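# Three arms lay a duct in a trench and close covers

## Task

Put the duct down inside the trench that has covers over it, then close both covers again. The result counts only if the duct and covers stay in place with no robot holding them. At the end, open the grippers and move the arms away.

## Robot and tools

Setup: three identical i2rt Big YAM arms, named arm1, arm2 and arm3. Each has six joints, a two-finger gripper and a wrist camera (arm1_cam_wrist, arm2_cam_wrist, arm3_cam_wrist). A fixed room camera, cam_high, looks at the scene from above. With joints 1 and 6 at zero and the hand level and forward, the wrist camera rides on top of the hand and faces the fingertips. The hand can reach roughly 1.0 m from the joint 1 axis.

Frames: positions are given in one shared scene frame with its origin on the floor and +z up. The hand point is the middle between the fingertips. The hand's z axis runs along the fingers, and the fingers close and open along its y axis. The poses of the robot feet are never printed.

execute_actions: the argument actions is a list holding one action, or empty to only read state and images. An action is an object keyed by robot name (arm1, arm2, arm3). Each robot entry contains joints, an object mapping joint names to absolute target values (not offsets). All motions in an action start together and may finish at different times. Joints, units and allowed ranges (the done tolerance in brackets):
- joint1_rad, -2.879 to 2.879 rad (±0.045): turns the arm around its foot; positive is counter-clockwise seen from above; 0 points the way the foot faces.
- joint2_rad, 0 to 3.141 rad (±0.14): shoulder; 0 has the upper arm roughly level pointing back; increasing lifts it up and then forward.
- joint3_rad, 0 to 3.019 rad (±0.09): elbow; 0 folds the forearm onto the upper arm; increasing opens it.
- joint4_rad, -1.692 to 1.57 rad (±0.055): hand pitch; positive tips the fingers up.
- joint5_rad, -1.57 to 1.57 rad (±0.03): sideways hand swing; positive goes to the arm's right.
- joint6_rad, -2.094 to 2.094 rad (±0.035): hand roll; positive is clockwise viewed from behind the hand.
- gripper_m, 0 to 0.093 m (±0.003): fingertip gap. Each finger pad squeezes with up to about 50 to 62 N, some less.
Example: {"arm1": {"joints": {"gripper_m": 0.05}}, "arm2": {"joints": {"joint1_rad": 0.3}}}. Any single action ends after at most 15 s. An unknown key or a value outside its range makes the whole call rejected, and nothing moves. Joints or arms you leave out may still be driving toward earlier targets. Since joints move at different speeds, the hand may sweep a wide arc between postures. The optional cameras list picks which images come back (names above, or "all"; omitted or null means all; [] means none); the pictures line gives the image order.

wait: seconds from 0 to 10; commands nothing new and returns the same state and images as an empty action.

zoom_image: camera (one of the four names) and region [x0, y0, x1, y1] in pixels of that camera's most recent full image, origin top-left, no larger than 504 by 504. It gives a closer, sharper view.

finished_scene: scene, the current scene's number. It ends the scene irreversibly after the last command has been held, reports whether the goal was met, and gives the next task if there is one. If resuming from a summary, first send an empty execute_actions to learn the scene and task.

Reading results: joint_positions gives current joint values. joint_status tells how each commanded motion of the last accepted action finished. off_target: stopped short and may still be pushing. contact_stop or time_out: the old target is dropped and the joint holds where it stopped, except that after time_out a joint may keep a target within 0.375, 0.375, 0.113, 0.225, 0.075, 0.3 rad (joints 1 to 6) of where it stands and keep pushing, moving on if the path clears. To relieve the push, command its reported position. "joint command not followed", usually with a cause line, means a safety check blocked that arm's joint targets (often self or arm-to-arm clearance); its gripper command still runs, and the blocked joints show not_followed. The arm may retry those targets with later actions until new ones pass. on_its_own lists what the call did not command; "held at" is the held target, not the actual position. Joint torques are listed per arm joint, in order; they include offsets, scale factors, friction and noise, and are nonzero even in free air. A target very near the current value may produce no motion. A joint holding a load drifts downward.

Hazards: the arms do not stop on contact and can push very hard. Heavy pressing between two robots ends the run in failure; a hard hit may too, and the collision check can react late and ignores fingers, gripper housings and wrist cameras. No state line reports robot-to-robot contact; object contact does not count. Arms do not wait for each other. Knocking anything out of the work area or onto the floor fails the task. Drops, slips, slams and hard pushes are penalised. Loose objects may occasionally be nudged by an outside push.

Motor heat: holding load warms motors even while you are thinking, and the robot keeps its last command during that time. From 85 °C a MOTOR HOT warning appears; at 100 °C that arm's motors and gripper go limp until cooled, and it falls (OVER-TEMPERATURE FAULT). Afterwards its unfinished keys read limit_stop_at_motor_heat; send those targets again. Some heat carries over into the next scene. Shorter robot motion time is better.

Each tool is called after "Request:" in YAML: its name, and indented under it one key for each argument.

## Session

Request:
execute_actions:
  actions: []

Scene clock: 0.00 s.
Joint torques (N m, as the arm reports them, + toward a larger angle): no reading
arm1.joint_positions: joint1_rad=+0.481 joint2_rad=+0.483 joint3_rad=+1.357 joint4_rad=-1.178 joint5_rad=+0.073 joint6_rad=+0.393 gripper_m=+0.094
arm1.joint_status: not commanded
arm1.hand: x=-0.7821 y=+0.0051 z=+1.5401 quat_wxyz=(-0.547, +0.003, -0.808, -0.217) (m; scene frame)
arm2.joint_positions: joint1_rad=-0.147 joint2_rad=+0.563 joint3_rad=+1.378 joint4_rad=-1.204 joint5_rad=+0.159 joint6_rad=-0.462 gripper_m=+0.094
arm2.joint_status: not commanded
arm2.hand: x=+0.0879 y=-0.3286 z=+1.3375 quat_wxyz=(-0.517, +0.652, -0.514, -0.210) (m; scene frame)
arm3.joint_positions: joint1_rad=+0.488 joint2_rad=+0.526 joint3_rad=+1.376 joint4_rad=-1.420 joint5_rad=+0.175 joint6_rad=+0.256 gripper_m=+0.095
arm3.joint_status: not commanded
arm3.hand: x=+0.7957 y=-0.1484 z=+1.5033 quat_wxyz=(+0.101, +0.871, +0.045, -0.479) (m; scene frame)
pictures: arm1_cam_wrist, arm2_cam_wrist, arm3_cam_wrist, cam_high
Images, in order (width x height): arm1_cam_wrist 616x616, arm2_cam_wrist 616x616, arm3_cam_wrist 616x616, cam_high 896x504.

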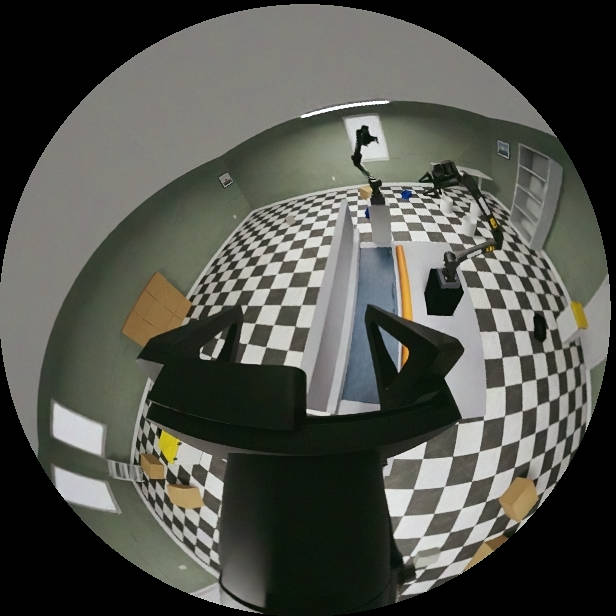

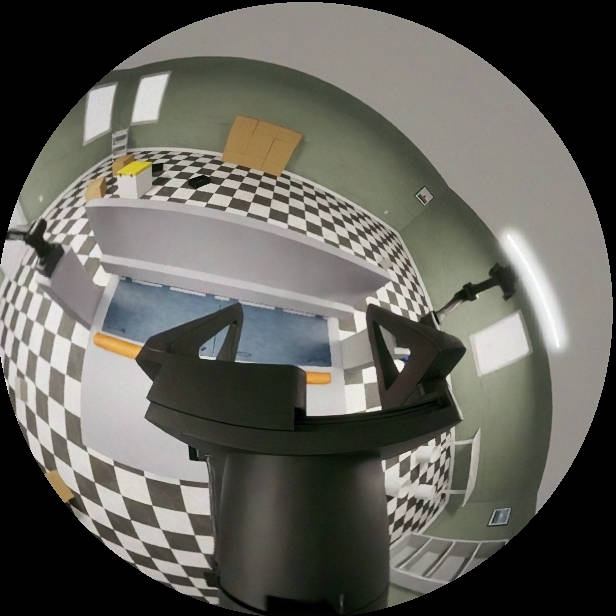

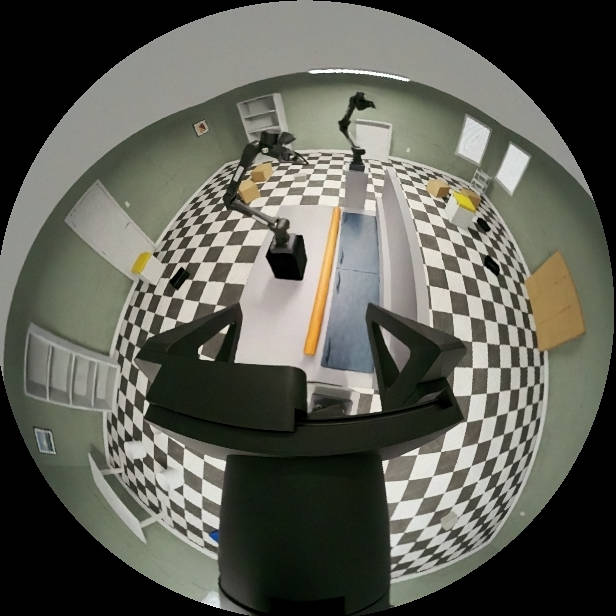

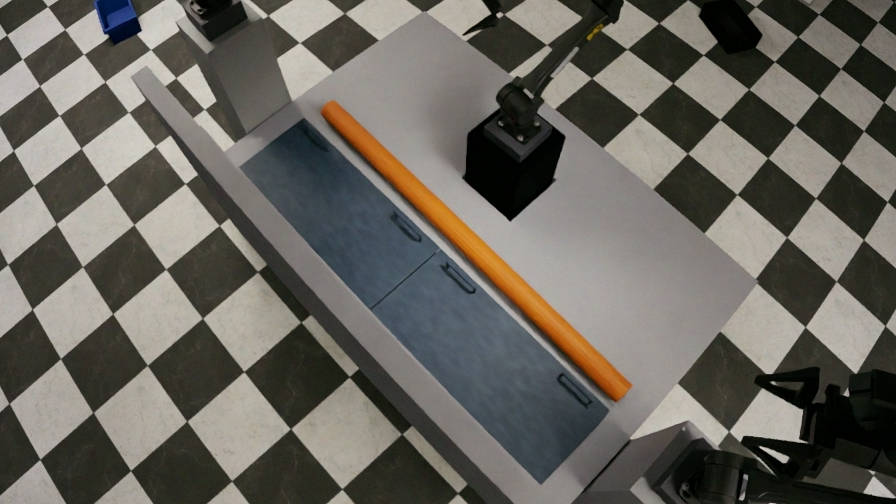

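Request:
execute_actions:
  actions:
    - {"arm2":{"joints":{"joint1_rad":0,"joint2_rad":1.2,"joint3_rad":1.2,"joint4_rad":-1.5,"joint5_rad":0,"joint6_rad":0}},"arm1":{"joints":{"joint1_rad":0,"joint2_rad":1.2,"joint3_rad":1.6,"joint4_rad":-1.5,"joint5_rad":0,"joint6_rad":0}},"arm3":{"joints":{"joint1_rad":0,"joint2_rad":1.2,"joint3_rad":1.2,"joint4_rad":-1.0,"joint5_rad":0,"joint6_rad":0}}}

Scene clock: 2.13 s.
Joint torques (N m, as the arm reports them, + toward a larger angle): arm1=[ 1.13 -7.05  9.8   0.35 -0.07 -0.11] | arm2=[-0.49 -6.38 10.57  0.21 -0.15  0.11] | arm3=[-0.83 -9.06  9.5   2.65  0.04 -0.1 ]
arm1.joint_positions: joint1_rad=+0.001 joint2_rad=+1.195 joint3_rad=+1.572 joint4_rad=-1.490 joint5_rad=+0.001 joint6_rad=+0.012 gripper_m=+0.094
arm1.joint_status: all done
arm1.hand: x=-0.5567 y=-0.0802 z=+1.3803 quat_wxyz=(-0.223, -0.017, -0.975, +0.001) (m; scene frame)
arm2.joint_positions: joint1_rad=-0.008 joint2_rad=+1.193 joint3_rad=+1.191 joint4_rad=-1.490 joint5_rad=+0.003 joint6_rad=-0.010 gripper_m=+0.094
arm2.joint_status: all done
arm2.hand: x=+0.0243 y=-0.2034 z=+1.0242 quat_wxyz=(-0.025, +0.719, -0.694, -0.030) (m; scene frame)
arm3.joint_positions: joint1_rad=+0.004 joint2_rad=+1.202 joint3_rad=+1.188 joint4_rad=-1.022 joint5_rad=+0.001 joint6_rad=+0.009 gripper_m=+0.095
arm3.joint_status: all done
arm3.hand: x=+0.5171 y=-0.0848 z=+1.2617 quat_wxyz=(+0.004, +0.963, -0.018, -0.269) (m; scene frame)
pictures: arm1_cam_wrist, arm2_cam_wrist, arm3_cam_wrist, cam_high
Images, in order (width x height): arm1_cam_wrist 616x616, arm2_cam_wrist 616x616, arm3_cam_wrist 616x616, cam_high 896x504.

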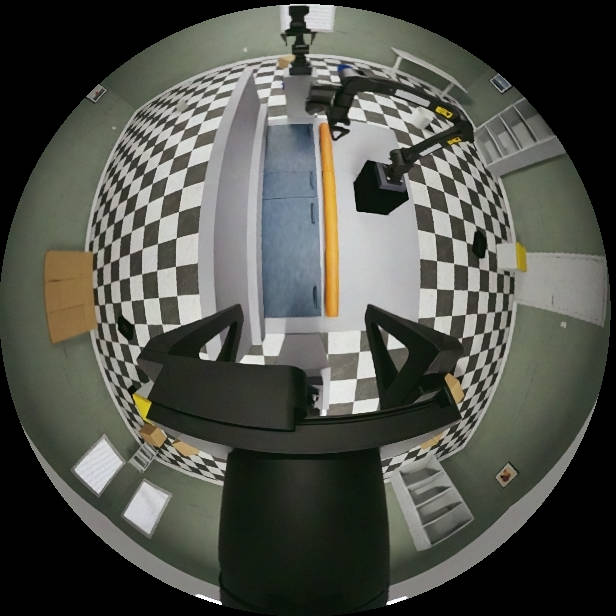

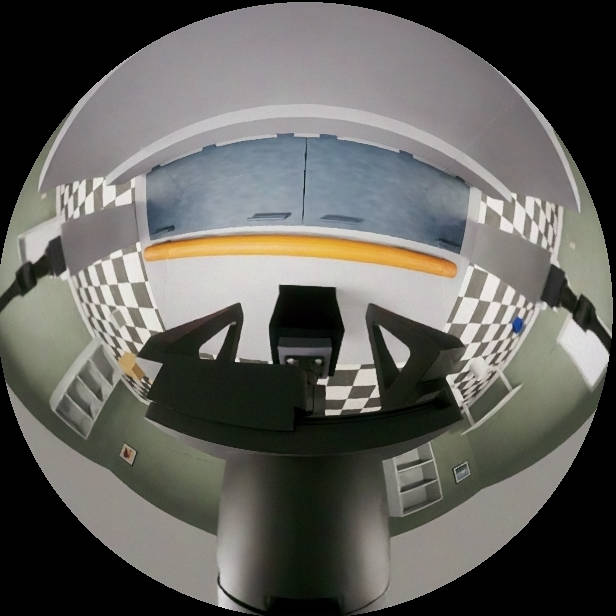

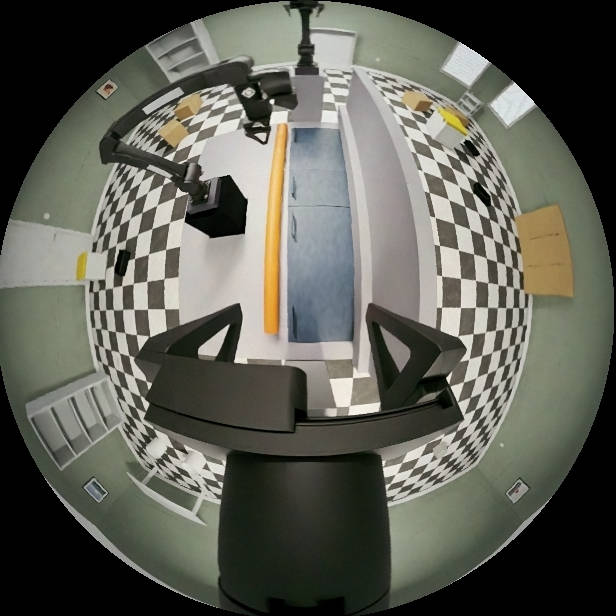

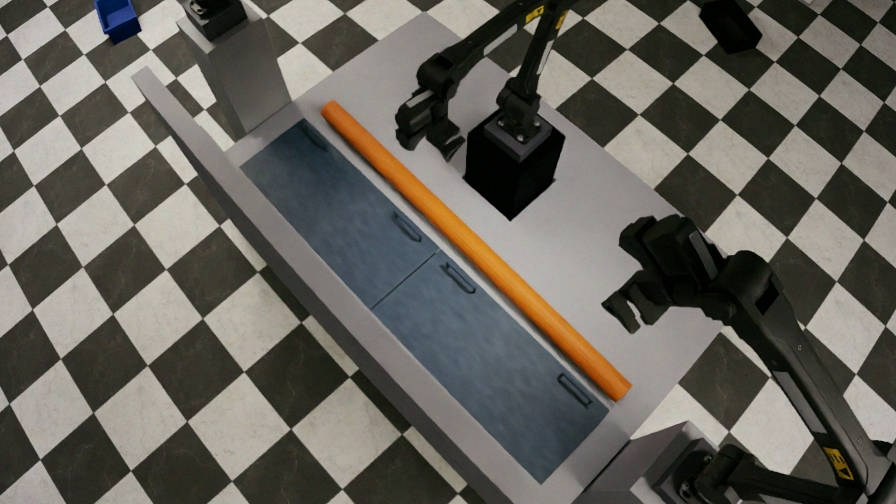

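Request:
execute_actions:
  actions:
    - {"arm2":{"joints":{"joint2_rad":1.5,"joint3_rad":1.5}},"arm1":{"joints":{"joint3_rad":1.2,"joint4_rad":-1.1}},"arm3":{"joints":{"joint4_rad":-1.55}}}
  cameras: []

Scene clock: 3.57 s.
Joint torques (N m, as the arm reports them, + toward a larger angle): arm1=[ 1.   -9.65  9.35  1.3  -0.05 -0.08] | arm2=[ -0.49 -11.66  13.01   0.41  -0.16   0.1 ] | arm3=[-0.83 -8.36  8.78 -0.18  0.03 -0.1 ]
arm1.joint_positions: joint1_rad=+0.001 joint2_rad=+1.210 joint3_rad=+1.186 joint4_rad=-1.117 joint5_rad=+0.001 joint6_rad=+0.012 gripper_m=+0.094
arm1.joint_status: all done
arm1.hand: x=-0.5320 y=-0.0807 z=+1.2284 quat_wxyz=(-0.209, -0.017, -0.978, +0.001) (m; scene frame)
arm2.joint_positions: joint1_rad=-0.008 joint2_rad=+1.492 joint3_rad=+1.461 joint4_rad=-1.498 joint5_rad=+0.003 joint6_rad=-0.010 gripper_m=+0.094
arm2.joint_status: all done
arm2.hand: x=+0.0215 y=-0.0980 z=+1.0184 quat_wxyz=(-0.013, +0.719, -0.694, -0.017) (m; scene frame)
arm3.joint_positions: joint1_rad=+0.004 joint2_rad=+1.202 joint3_rad=+1.188 joint4_rad=-1.534 joint5_rad=+0.001 joint6_rad=+0.009 gripper_m=+0.095
arm3.joint_status: all done
arm3.hand: x=+0.6365 y=-0.0881 z=+1.2264 quat_wxyz=(+0.006, +1.000, -0.017, -0.016) (m; scene frame)
pictures: none
No camera images: the call's "cameras" was empty. Leave "cameras" out to get every camera's image.

Request:
execute_actions:
  actions:
    - {"arm3":{"joints":{"joint2_rad":1.65,"joint3_rad":1.02,"joint4_rad":-0.94}},"arm1":{"joints":{"joint2_rad":1.65,"joint3_rad":1.02,"joint4_rad":-0.94}},"arm2":{"joints":{"joint2_rad":0.8,"joint3_rad":0.8}}}

Scene clock: 5.60 s.
Joint torques (N m, as the arm reports them, + toward a larger angle): arm1=[  0.98 -13.51   7.53   0.29  -0.04  -0.09] | arm2=[-0.65 -1.79  9.84  0.46 -0.15  0.1 ] | arm3=[ -0.84 -13.48   6.93   1.26   0.04  -0.1 ]
arm1.joint_positions: joint1_rad=+0.001 joint2_rad=+1.661 joint3_rad=+1.000 joint4_rad=-0.952 joint5_rad=+0.001 joint6_rad=+0.012 gripper_m=+0.094
arm1.joint_status: all done
arm1.hand: x=-0.5555 y=-0.0800 z=+0.9740 quat_wxyz=(+0.026, -0.017, -1.000, +0.000) (m; scene frame)
arm2.joint_positions: joint1_rad=-0.008 joint2_rad=+0.806 joint3_rad=+0.798 joint4_rad=-1.498 joint5_rad=+0.003 joint6_rad=-0.010 gripper_m=+0.094
arm2.joint_status: all done
arm2.hand: x=+0.0274 y=-0.3433 z=+0.9651 quat_wxyz=(-0.021, +0.719, -0.694, -0.025) (m; scene frame)
arm3.joint_positions: joint1_rad=+0.004 joint2_rad=+1.653 joint3_rad=+1.012 joint4_rad=-0.957 joint5_rad=+0.001 joint6_rad=+0.009 gripper_m=+0.095
arm3.joint_status: all done
arm3.hand: x=+0.5502 y=-0.0889 z=+0.9985 quat_wxyz=(+0.006, +1.000, -0.017, +0.008) (m; scene frame)
pictures: arm1_cam_wrist, arm2_cam_wrist, arm3_cam_wrist, cam_high
Images, in order (width x height): arm1_cam_wrist 616x616, arm2_cam_wrist 616x616, arm3_cam_wrist 616x616, cam_high 896x504.

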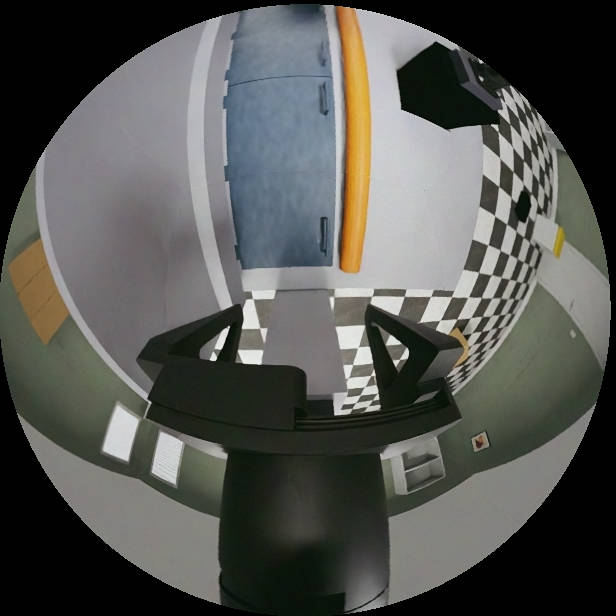

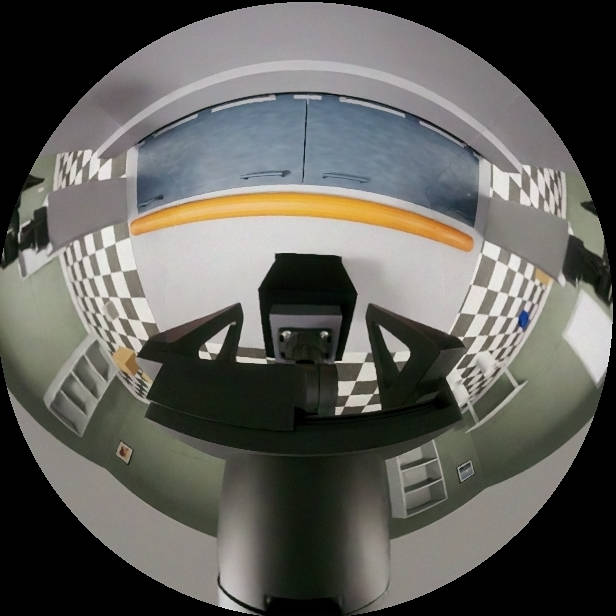

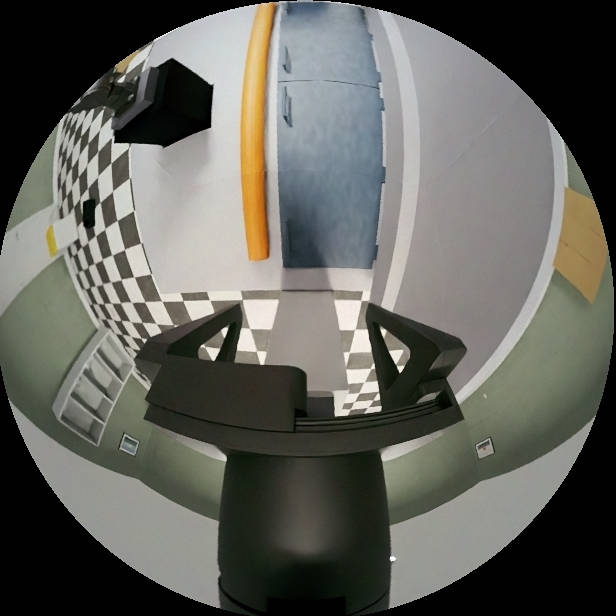

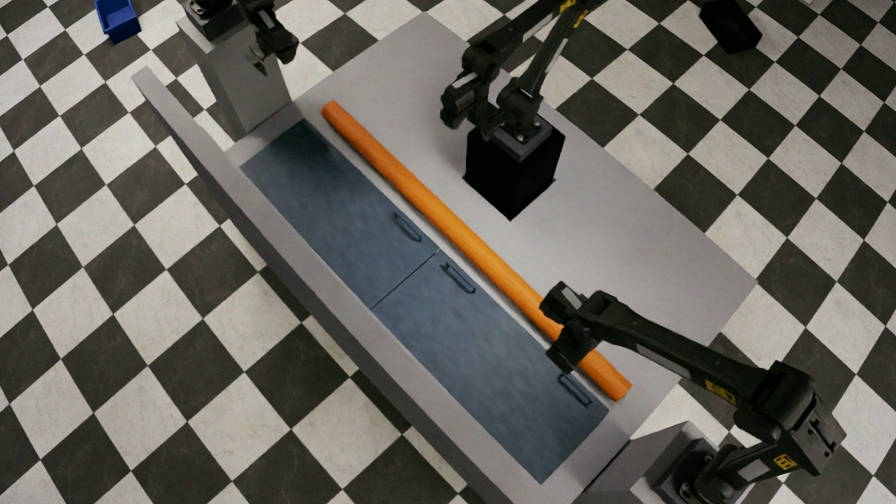

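Request:
execute_actions:
  actions:
    - {"arm3":{"joints":{"joint1_rad":0.07,"joint2_rad":2.03,"joint3_rad":1.27,"joint4_rad":-0.81}},"arm1":{"joints":{"joint1_rad":-0.07,"joint2_rad":2.0,"joint3_rad":1.29,"joint4_rad":-0.86}}}
  cameras: ["arm1_cam_wrist","arm3_cam_wrist","cam_high"]

Scene clock: 7.17 s.
Joint torques (N m, as the arm reports them, + toward a larger angle): arm1=[  1.69 -18.88   7.67  -0.01  -0.05  -0.07] | arm2=[-0.51 -1.65  9.79  0.47 -0.16  0.1 ] | arm3=[ -0.11 -18.     7.21   0.84   0.04  -0.09]
arm1.joint_positions: joint1_rad=-0.076 joint2_rad=+2.015 joint3_rad=+1.260 joint4_rad=-0.863 joint5_rad=+0.001 joint6_rad=+0.011 gripper_m=+0.094
arm1.joint_status: all done
arm1.hand: x=-0.4606 y=-0.1215 z=+0.8876 quat_wxyz=(+0.028, -0.055, -0.998, -0.001) (m; scene frame)
arm2.joint_positions: joint1_rad=-0.008 joint2_rad=+0.806 joint3_rad=+0.798 joint4_rad=-1.498 joint5_rad=+0.003 joint6_rad=-0.010 gripper_m=+0.094
arm2.joint_status: not commanded
arm2.hand: x=+0.0274 y=-0.3433 z=+0.9651 quat_wxyz=(-0.021, +0.719, -0.694, -0.025) (m; scene frame)
arm3.joint_positions: joint1_rad=+0.066 joint2_rad=+2.035 joint3_rad=+1.249 joint4_rad=-0.818 joint5_rad=+0.001 joint6_rad=+0.009 gripper_m=+0.095
arm3.joint_status: all done
arm3.hand: x=+0.4558 y=-0.1199 z=+0.8939 quat_wxyz=(+0.005, +1.000, +0.015, +0.011) (m; scene frame)
pictures: arm1_cam_wrist, arm3_cam_wrist, cam_high
Images, in order (width x height): arm1_cam_wrist 616x616, arm3_cam_wrist 616x616, cam_high 896x504.

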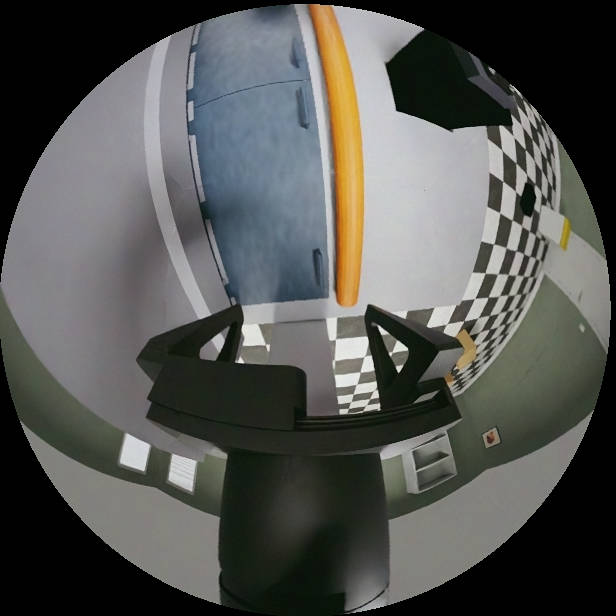

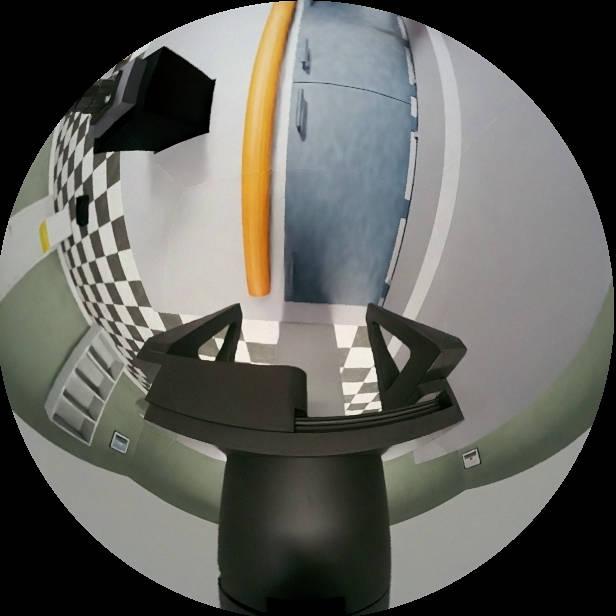

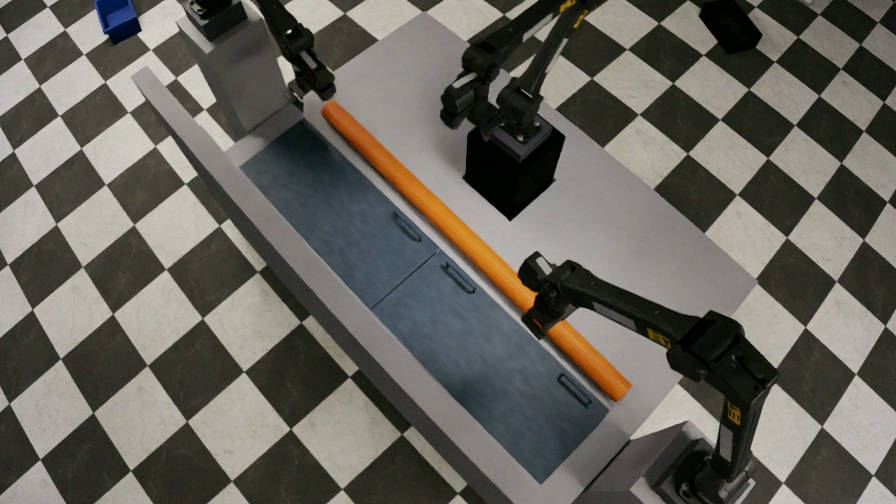

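Request:
execute_actions:
  actions:
    - {"arm3":{"joints":{"joint1_rad":0.1,"joint2_rad":2.33,"joint3_rad":1.12,"joint4_rad":-0.35}},"arm1":{"joints":{"joint1_rad":-0.1,"joint2_rad":2.3,"joint3_rad":1.14,"joint4_rad":-0.4}}}
  cameras: ["arm1_cam_wrist","arm3_cam_wrist","cam_high"]

Scene clock: 8.80 s.
Joint torques (N m, as the arm reports them, + toward a larger angle): arm1=[  0.85 -17.98   4.24   0.33  -0.05  -0.07] | arm2=[-0.57 -1.69  9.8   0.49 -0.16  0.1 ] | arm3=[  0.25 -18.33   3.76   1.23   0.04  -0.09]
arm1.joint_positions: joint1_rad=-0.098 joint2_rad=+2.305 joint3_rad=+1.124 joint4_rad=-0.410 joint5_rad=+0.001 joint6_rad=+0.011 gripper_m=+0.094
arm1.joint_status: all done
arm1.hand: x=-0.5097 y=-0.1267 z=+0.7189 quat_wxyz=(+0.015, -0.066, -0.998, +0.000) (m; scene frame)
arm2.joint_positions: joint1_rad=-0.008 joint2_rad=+0.806 joint3_rad=+0.798 joint4_rad=-1.498 joint5_rad=+0.003 joint6_rad=-0.010 gripper_m=+0.094
arm2.joint_status: not commanded
arm2.hand: x=+0.0274 y=-0.3433 z=+0.9651 quat_wxyz=(-0.021, +0.719, -0.694, -0.025) (m; scene frame)
arm3.joint_positions: joint1_rad=+0.090 joint2_rad=+2.344 joint3_rad=+1.107 joint4_rad=-0.365 joint5_rad=+0.001 joint6_rad=+0.009 gripper_m=+0.095
arm3.joint_status: all done
arm3.hand: x=+0.5160 y=-0.1304 z=+0.7182 quat_wxyz=(+0.005, +1.000, +0.027, +0.011) (m; scene frame)
pictures: arm1_cam_wrist, arm3_cam_wrist, cam_high
Images, in order (width x height): arm1_cam_wrist 616x616, arm3_cam_wrist 616x616, cam_high 896x504.

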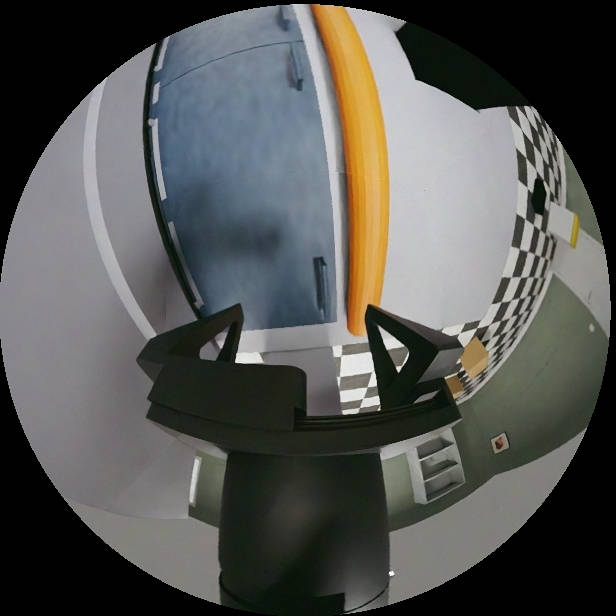

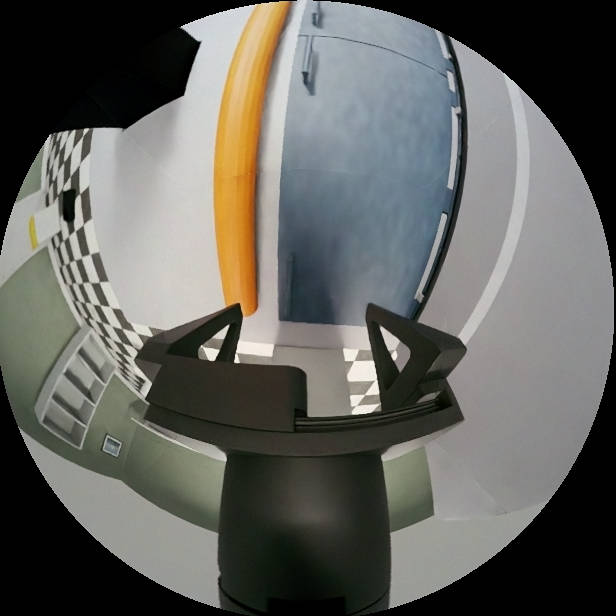

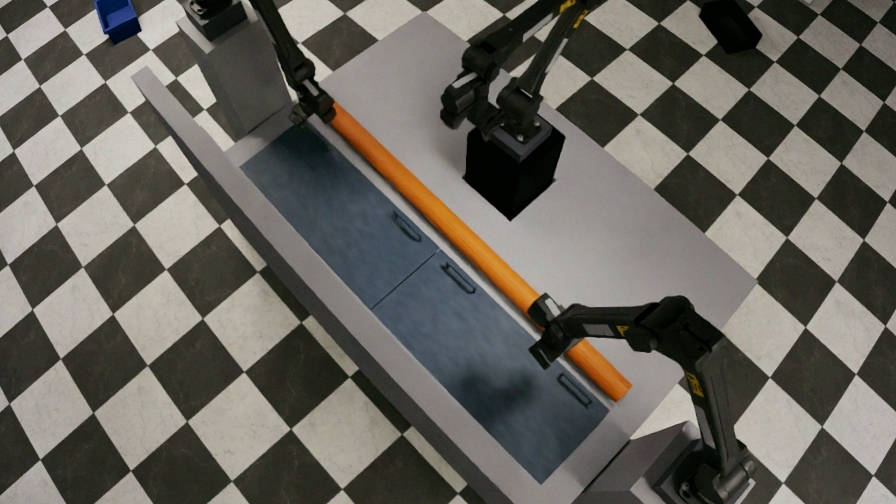

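Request:
execute_actions:
  actions:
    - {"arm3":{"joints":{"joint1_rad":0.145,"joint2_rad":2.6,"joint3_rad":1.27,"joint4_rad":-0.24,"gripper_m":0.05}},"arm1":{"joints":{"joint1_rad":-0.145,"joint2_rad":2.57,"joint3_rad":1.29,"joint4_rad":-0.29,"gripper_m":0.05}}}
  cameras: ["arm1_cam_wrist","arm3_cam_wrist"]

Scene clock: 10.27 s.
Joint torques (N m, as the arm reports them, + toward a larger angle): arm1=[  1.42 -19.66   3.14   0.    -0.07  -0.07] | arm2=[-0.65 -1.57  9.8   0.47 -0.15  0.1 ] | arm3=[ -0.15 -18.92   2.74   0.77   0.04  -0.09]
arm1.joint_positions: joint1_rad=-0.149 joint2_rad=+2.585 joint3_rad=+1.278 joint4_rad=-0.293 joint5_rad=+0.001 joint6_rad=+0.010 gripper_m=+0.050
arm1.joint_status: all done
arm1.hand: x=-0.5085 y=-0.1511 z=+0.6104 quat_wxyz=(+0.019, -0.091, -0.996, -0.001) (m; scene frame)
arm2.joint_positions: joint1_rad=-0.008 joint2_rad=+0.806 joint3_rad=+0.798 joint4_rad=-1.498 joint5_rad=+0.003 joint6_rad=-0.010 gripper_m=+0.094
arm2.joint_status: not commanded
arm2.hand: x=+0.0274 y=-0.3433 z=+0.9651 quat_wxyz=(-0.021, +0.719, -0.694, -0.025) (m; scene frame)
arm3.joint_positions: joint1_rad=+0.141 joint2_rad=+2.607 joint3_rad=+1.262 joint4_rad=-0.246 joint5_rad=+0.001 joint6_rad=+0.008 gripper_m=+0.050
arm3.joint_status: all done
arm3.hand: x=+0.5069 y=-0.1556 z=+0.6179 quat_wxyz=(+0.005, +0.999, +0.052, +0.005) (m; scene frame)
pictures: arm1_cam_wrist, arm3_cam_wrist
Images, in order (width x height): arm1_cam_wrist 616x616, arm3_cam_wrist 616x616.

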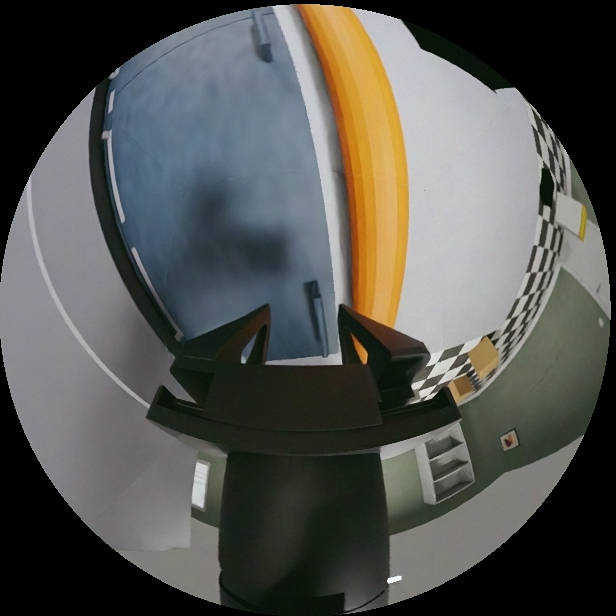

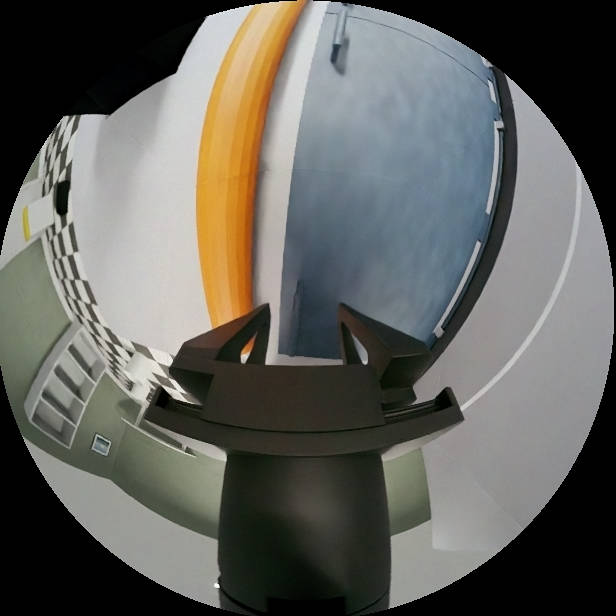

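Request:
execute_actions:
  actions:
    - {"arm3":{"joints":{"joint1_rad":0.115,"joint2_rad":2.72,"joint4_rad":-0.13}},"arm1":{"joints":{"joint1_rad":-0.155,"joint2_rad":2.69,"joint4_rad":-0.18}}}
  cameras: ["arm1_cam_wrist","arm3_cam_wrist"]

Scene clock: 11.50 s.
Joint torques (N m, as the arm reports them, + toward a larger angle): arm1=[  0.55 -19.06   2.02   0.33  -0.07  -0.08] | arm2=[-0.65 -1.66  9.79  0.48 -0.16  0.1 ] | arm3=[ -1.42 -17.44   1.49   1.22   0.03  -0.09]
arm1.joint_positions: joint1_rad=-0.149 joint2_rad=+2.703 joint3_rad=+1.284 joint4_rad=-0.192 joint5_rad=+0.001 joint6_rad=+0.010 gripper_m=+0.050
arm1.joint_status: all done
arm1.hand: x=-0.5388 y=-0.1459 z=+0.5588 quat_wxyz=(+0.024, -0.091, -0.996, -0.001) (m; scene frame)
arm2.joint_positions: joint1_rad=-0.008 joint2_rad=+0.806 joint3_rad=+0.798 joint4_rad=-1.498 joint5_rad=+0.003 joint6_rad=-0.010 gripper_m=+0.094
arm2.joint_status: not commanded
arm2.hand: x=+0.0274 y=-0.3433 z=+0.9651 quat_wxyz=(-0.021, +0.719, -0.694, -0.025) (m; scene frame)
arm3.joint_positions: joint1_rad=+0.129 joint2_rad=+2.718 joint3_rad=+1.266 joint4_rad=-0.146 joint5_rad=+0.001 joint6_rad=+0.008 gripper_m=+0.050
arm3.joint_status: all done
arm3.hand: x=+0.5347 y=-0.1478 z=+0.5701 quat_wxyz=(+0.005, +0.999, +0.046, +0.008) (m; scene frame)
pictures: arm1_cam_wrist, arm3_cam_wrist
Images, in order (width x height): arm1_cam_wrist 616x616, arm3_cam_wrist 616x616.

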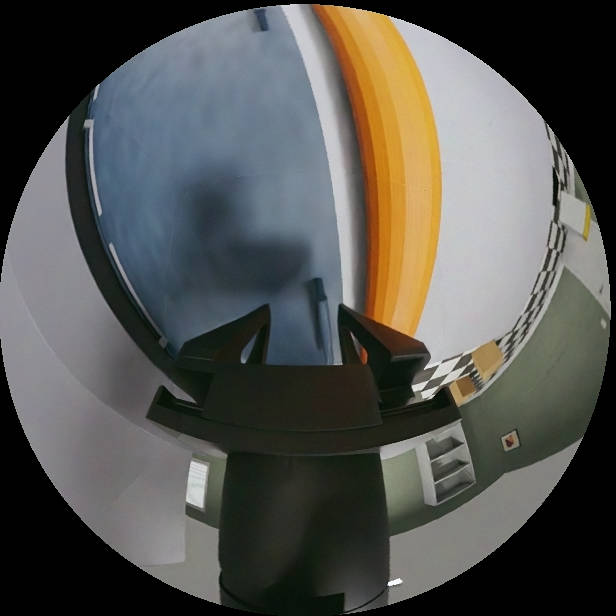

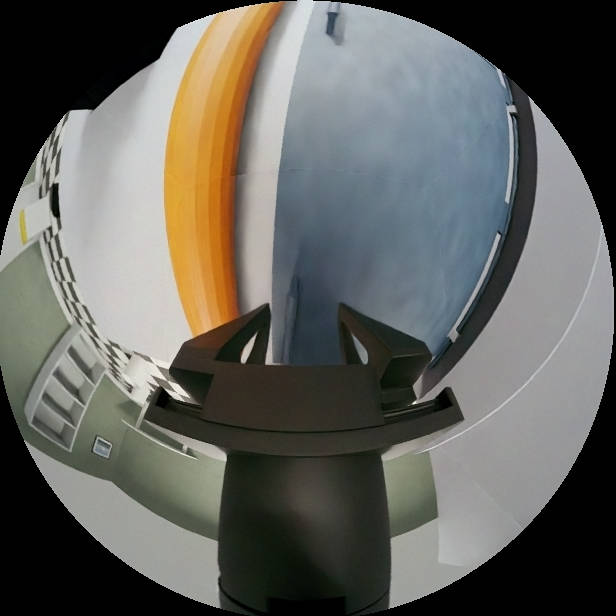

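Both between the fingers. Descend a bit more.

Request:
execute_actions:
  actions:
    - {"arm3":{"joints":{"joint1_rad":0.13,"joint2_rad":2.8,"joint3_rad":1.25,"joint4_rad":-0.04}},"arm1":{"joints":{"joint1_rad":-0.165,"joint2_rad":2.75,"joint3_rad":1.27,"joint4_rad":-0.1}}}
  cameras: ["arm1_cam_wrist","arm3_cam_wrist"]

Scene clock: 12.77 s.
Joint torques (N m, as the arm reports them, + toward a larger angle): arm1=[  0.8  -17.16   1.11   0.41  -0.05  -0.08] | arm2=[-0.6  -1.61  9.79  0.48 -0.16  0.1 ] | arm3=[ -0.33 -16.04   0.77   1.25   0.04  -0.09]
arm1.joint_positions: joint1_rad=-0.159 joint2_rad=+2.749 joint3_rad=+1.269 joint4_rad=-0.112 joint5_rad=+0.001 joint6_rad=+0.010 gripper_m=+0.050
arm1.joint_status: all done
arm1.hand: x=-0.5533 y=-0.1480 z=+0.5390 quat_wxyz=(+0.014, -0.097, -0.995, +0.000) (m; scene frame)
arm2.joint_positions: joint1_rad=-0.008 joint2_rad=+0.806 joint3_rad=+0.798 joint4_rad=-1.498 joint5_rad=+0.003 joint6_rad=-0.010 gripper_m=+0.094
arm2.joint_status: not commanded
arm2.hand: x=+0.0274 y=-0.3433 z=+0.9651 quat_wxyz=(-0.021, +0.719, -0.694, -0.025) (m; scene frame)
arm3.joint_positions: joint1_rad=+0.129 joint2_rad=+2.791 joint3_rad=+1.248 joint4_rad=-0.056 joint5_rad=+0.001 joint6_rad=+0.008 gripper_m=+0.050
arm3.joint_status: all done
arm3.hand: x=+0.5633 y=-0.1453 z=+0.5397 quat_wxyz=(+0.005, +0.999, +0.046, +0.009) (m; scene frame)
pictures: arm1_cam_wrist, arm3_cam_wrist
Images, in order (width x height): arm1_cam_wrist 616x616, arm3_cam_wrist 616x616.

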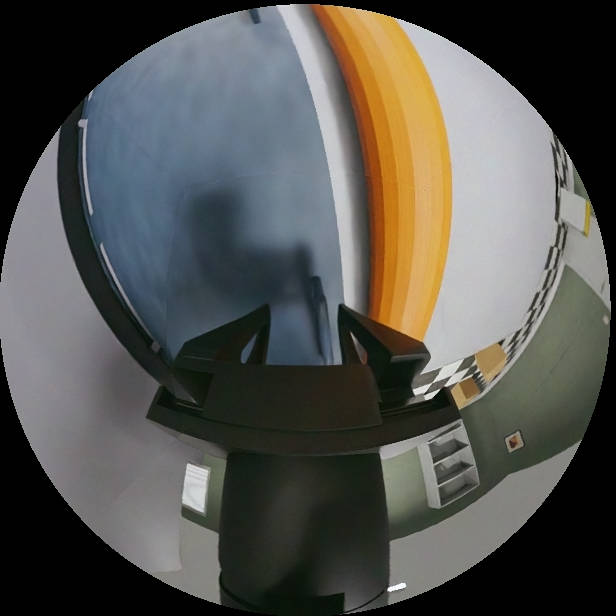

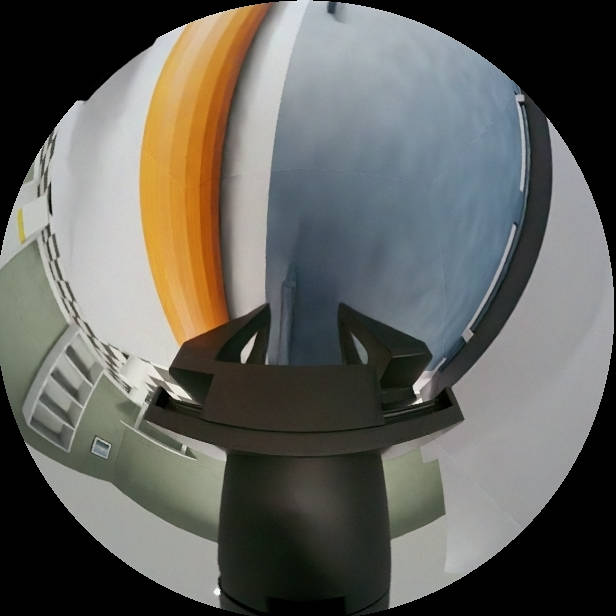

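Request:
execute_actions:
  actions:
    - {"arm3":{"joints":{"joint2_rad":2.87,"joint3_rad":1.3,"joint4_rad":-0.04}},"arm1":{"joints":{"joint2_rad":2.83,"joint3_rad":1.32,"joint4_rad":-0.08}}}
  cameras: ["arm1_cam_wrist","arm3_cam_wrist"]

Request:
execute_actions:
  actions:
    - {"arm3":{"joints":{"gripper_m":0}},"arm1":{"joints":{"gripper_m":0}}}
  cameras: ["arm1_cam_wrist","arm3_cam_wrist"]

Scene clock: 13.77 s.
Joint torques (N m, as the arm reports them, + toward a larger angle): arm1=[  0.48 -17.14   0.95   0.21  -0.06  -0.08] | arm2=[-0.66 -1.75  9.8   0.46 -0.16  0.11] | arm3=[ -0.38 -15.82   0.37   1.01   0.04  -0.09]
arm1.joint_positions: joint1_rad=-0.159 joint2_rad=+2.832 joint3_rad=+1.318 joint4_rad=-0.088 joint5_rad=+0.001 joint6_rad=+0.010 gripper_m=+0.050
arm1.joint_status: all done
arm1.hand: x=-0.5637 y=-0.1461 z=+0.5064 quat_wxyz=(+0.020, -0.096, -0.995, -0.001) (m; scene frame)
arm2.joint_positions: joint1_rad=-0.008 joint2_rad=+0.806 joint3_rad=+0.798 joint4_rad=-1.498 joint5_rad=+0.003 joint6_rad=-0.010 gripper_m=+0.094
arm2.joint_status: not commanded
arm2.hand: x=+0.0274 y=-0.3433 z=+0.9651 quat_wxyz=(-0.021, +0.719, -0.694, -0.025) (m; scene frame)
arm3.joint_positions: joint1_rad=+0.129 joint2_rad=+2.855 joint3_rad=+1.301 joint4_rad=-0.052 joint5_rad=+0.001 joint6_rad=+0.008 gripper_m=+0.050
arm3.joint_status: all done
arm3.hand: x=+0.5656 y=-0.1453 z=+0.5152 quat_wxyz=(+0.004, +0.999, +0.046, +0.012) (m; scene frame)
pictures: arm1_cam_wrist, arm3_cam_wrist
Images, in order (width x height): arm1_cam_wrist 616x616, arm3_cam_wrist 616x616.

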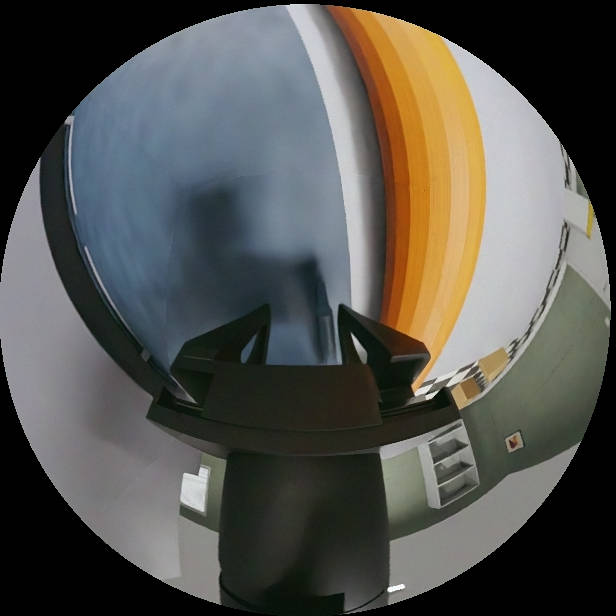

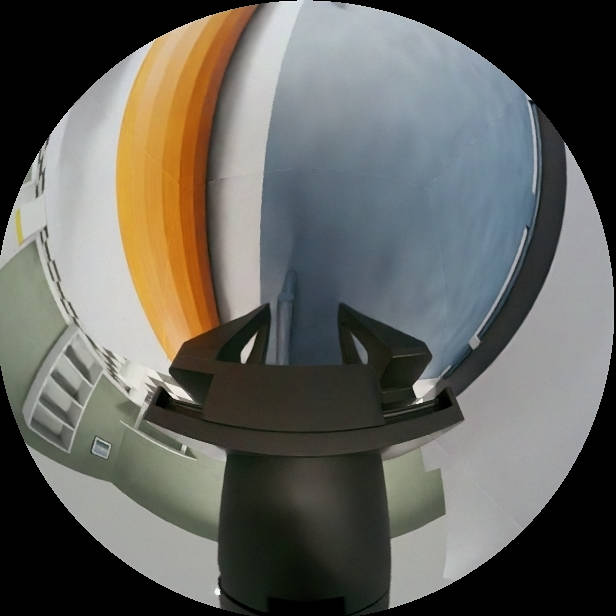

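Scene clock: 14.50 s.
Joint torques (N m, as the arm reports them, + toward a larger angle): arm1=[  3.26 -17.44   0.93   0.17  -0.52   0.19] | arm2=[-0.59 -1.63  9.79  0.47 -0.16  0.1 ] | arm3=[ -1.55 -15.16   0.56   1.04   0.18  -0.09]
arm1.joint_positions: joint1_rad=-0.188 joint2_rad=+2.832 joint3_rad=+1.319 joint4_rad=-0.087 joint5_rad=+0.015 joint6_rad=-0.017 gripper_m=+0.011
arm1.joint_status: gripper_m off_target (ended at +0.011, target +0.000)
arm1.hand: x=-0.5660 y=-0.1603 z=+0.5064 quat_wxyz=(+0.020, -0.097, -0.995, +0.006) (m; scene frame)
arm2.joint_positions: joint1_rad=-0.008 joint2_rad=+0.806 joint3_rad=+0.798 joint4_rad=-1.498 joint5_rad=+0.003 joint6_rad=-0.010 gripper_m=+0.094
arm2.joint_status: not commanded
arm2.hand: x=+0.0274 y=-0.3433 z=+0.9651 quat_wxyz=(-0.021, +0.719, -0.694, -0.025) (m; scene frame)
arm3.joint_positions: joint1_rad=+0.143 joint2_rad=+2.847 joint3_rad=+1.299 joint4_rad=-0.052 joint5_rad=-0.003 joint6_rad=+0.008 gripper_m=+0.001
arm3.joint_status: all done
arm3.hand: x=+0.5629 y=-0.1521 z=+0.5182 quat_wxyz=(+0.006, +0.999, +0.053, +0.009) (m; scene frame)
pictures: arm1_cam_wrist, arm3_cam_wrist
Images, in order (width x height): arm1_cam_wrist 616x616, arm3_cam_wrist 616x616.

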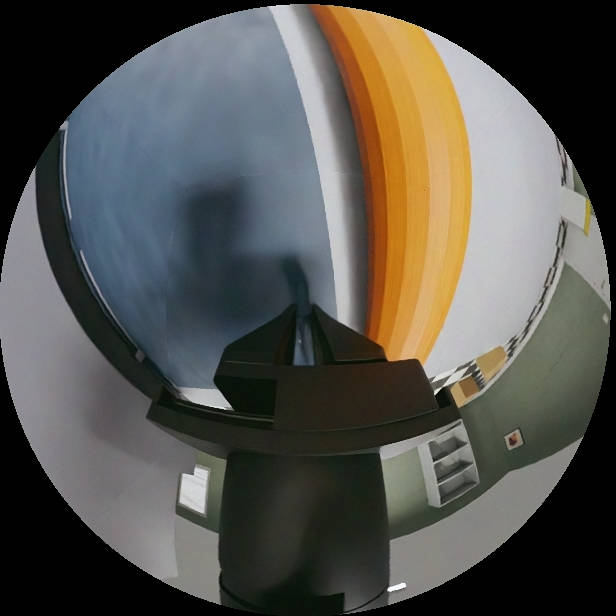

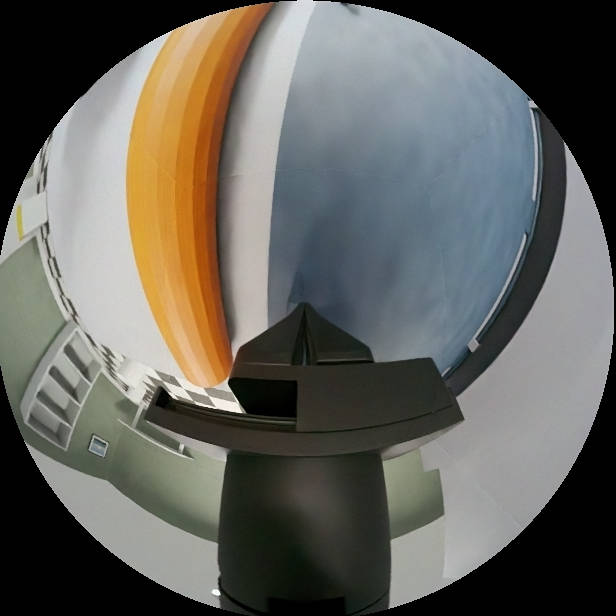

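Request:
execute_actions:
  actions:
    - {"arm3":{"joints":{"gripper_m":0.05,"joint1_rad":0.125}},"arm1":{"joints":{"joint1_rad":-0.13,"joint2_rad":2.52,"joint3_rad":1.11,"joint4_rad":-0.17,"joint5_rad":0,"joint6_rad":0}}}
  cameras: ["cam_high"]

Request:
execute_actions:
  actions:
    - {"arm3":{"joints":{"joint2_rad":2.9,"joint3_rad":1.32}}}
  cameras: []

Request:
execute_actions:
  actions:
    - {"arm3":{"joints":{"gripper_m":0}}}
  cameras: ["arm3_cam_wrist"]

Scene clock: 15.77 s.
Joint torques (N m, as the arm reports them, + toward a larger angle): arm1=[  1.17 -22.78   0.24  -1.17  -0.39   0.22] | arm2=[-0.56 -1.7   9.79  0.48 -0.16  0.1 ] | arm3=[ -1.68 -15.1    0.55   1.04   0.17  -0.08]
arm1.joint_positions: joint1_rad=-0.133 joint2_rad=+2.590 joint3_rad=+1.124 joint4_rad=-0.141 joint5_rad=+0.011 joint6_rad=-0.020 gripper_m=+0.010
arm1.joint_status: all done
arm1.hand: x=-0.5672 y=-0.1360 z=+0.5981 quat_wxyz=(+0.023, -0.068, -0.997, +0.004) (m; scene frame)
arm2.joint_positions: joint1_rad=-0.008 joint2_rad=+0.806 joint3_rad=+0.798 joint4_rad=-1.498 joint5_rad=+0.003 joint6_rad=-0.010 gripper_m=+0.094
arm2.joint_status: not commanded
arm2.hand: x=+0.0274 y=-0.3433 z=+0.9651 quat_wxyz=(-0.021, +0.719, -0.694, -0.025) (m; scene frame)
arm3.joint_positions: joint1_rad=+0.141 joint2_rad=+2.848 joint3_rad=+1.299 joint4_rad=-0.052 joint5_rad=-0.002 joint6_rad=+0.008 gripper_m=+0.050
arm3.joint_status: all done
arm3.hand: x=+0.5630 y=-0.1513 z=+0.5181 quat_wxyz=(+0.006, +0.999, +0.052, +0.010) (m; scene frame)
pictures: cam_high
Images, in order (width x height): cam_high 896x504.

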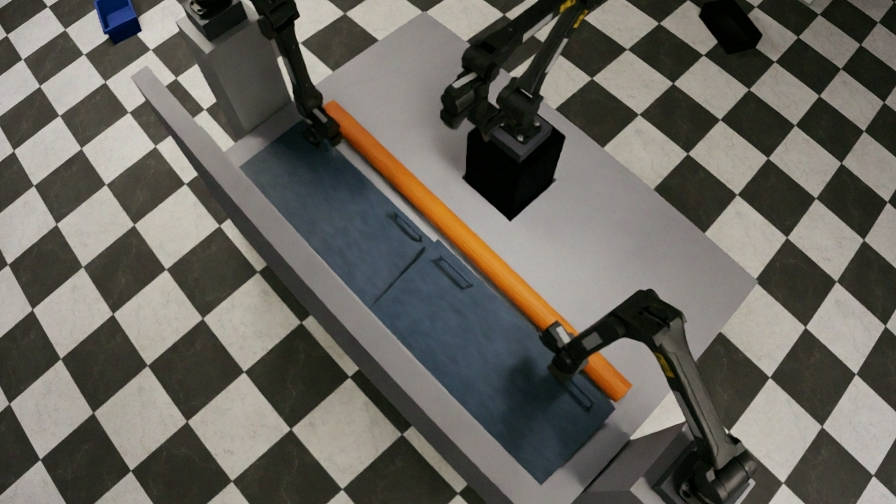

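Scene clock: 16.47 s.
Joint torques (N m, as the arm reports them, + toward a larger angle): arm1=[  1.41 -22.76   0.23  -1.18  -0.37   0.23] | arm2=[-0.46 -1.68  9.8   0.48 -0.16  0.1 ] | arm3=[ -1.62 -15.24   0.54   1.     0.17  -0.09]
arm1.joint_positions: joint1_rad=-0.133 joint2_rad=+2.590 joint3_rad=+1.124 joint4_rad=-0.141 joint5_rad=+0.011 joint6_rad=-0.020 gripper_m=+0.010
arm1.joint_status: not commanded
arm1.hand: x=-0.5672 y=-0.1360 z=+0.5981 quat_wxyz=(+0.023, -0.068, -0.997, +0.004) (m; scene frame)
arm2.joint_positions: joint1_rad=-0.008 joint2_rad=+0.806 joint3_rad=+0.798 joint4_rad=-1.498 joint5_rad=+0.003 joint6_rad=-0.010 gripper_m=+0.094
arm2.joint_status: not commanded
arm2.hand: x=+0.0274 y=-0.3433 z=+0.9651 quat_wxyz=(-0.021, +0.719, -0.694, -0.025) (m; scene frame)
arm3.joint_positions: joint1_rad=+0.141 joint2_rad=+2.882 joint3_rad=+1.318 joint4_rad=-0.052 joint5_rad=-0.002 joint6_rad=+0.008 gripper_m=+0.050
arm3.joint_status: all done
arm3.hand: x=+0.5716 y=-0.1505 z=+0.5049 quat_wxyz=(+0.006, +0.998, +0.052, +0.018) (m; scene frame)
pictures: none
No camera images: the call's "cameras" was empty. Leave "cameras" out to get every camera's image.

Scene clock: 17.13 s.
Joint torques (N m, as the arm reports them, + toward a larger angle): arm1=[  1.46 -22.69   0.25  -1.16  -0.38   0.22] | arm2=[-0.63 -1.71  9.8   0.5  -0.16  0.1 ] | arm3=[ -2.23 -15.48   0.51   0.95   1.32  -0.36]
arm1.joint_positions: joint1_rad=-0.133 joint2_rad=+2.590 joint3_rad=+1.124 joint4_rad=-0.141 joint5_rad=+0.011 joint6_rad=-0.020 gripper_m=+0.010
arm1.joint_status: not commanded
arm1.hand: x=-0.5672 y=-0.1360 z=+0.5981 quat_wxyz=(+0.023, -0.068, -0.997, +0.004) (m; scene frame)
arm2.joint_positions: joint1_rad=-0.008 joint2_rad=+0.806 joint3_rad=+0.798 joint4_rad=-1.498 joint5_rad=+0.003 joint6_rad=-0.010 gripper_m=+0.094
arm2.joint_status: not commanded
arm2.hand: x=+0.0274 y=-0.3433 z=+0.9651 quat_wxyz=(-0.021, +0.719, -0.694, -0.025) (m; scene frame)
arm3.joint_positions: joint1_rad=+0.149 joint2_rad=+2.883 joint3_rad=+1.318 joint4_rad=-0.051 joint5_rad=-0.031 joint6_rad=+0.032 gripper_m=+0.012
arm3.joint_status: gripper_m off_target (ended at +0.012, target +0.000)
arm3.hand: x=+0.5726 y=-0.1585 z=+0.5048 quat_wxyz=(+0.020, +0.999, +0.044, +0.018) (m; scene frame)
pictures: arm3_cam_wrist
Images, in order (width x height): arm3_cam_wrist 616x616.

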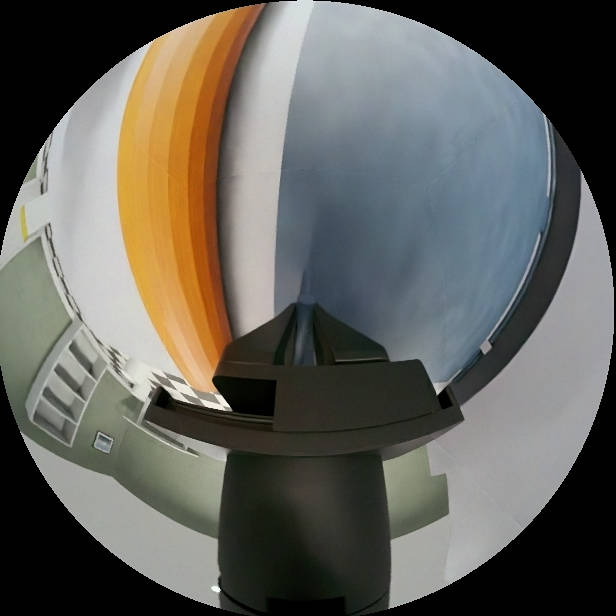

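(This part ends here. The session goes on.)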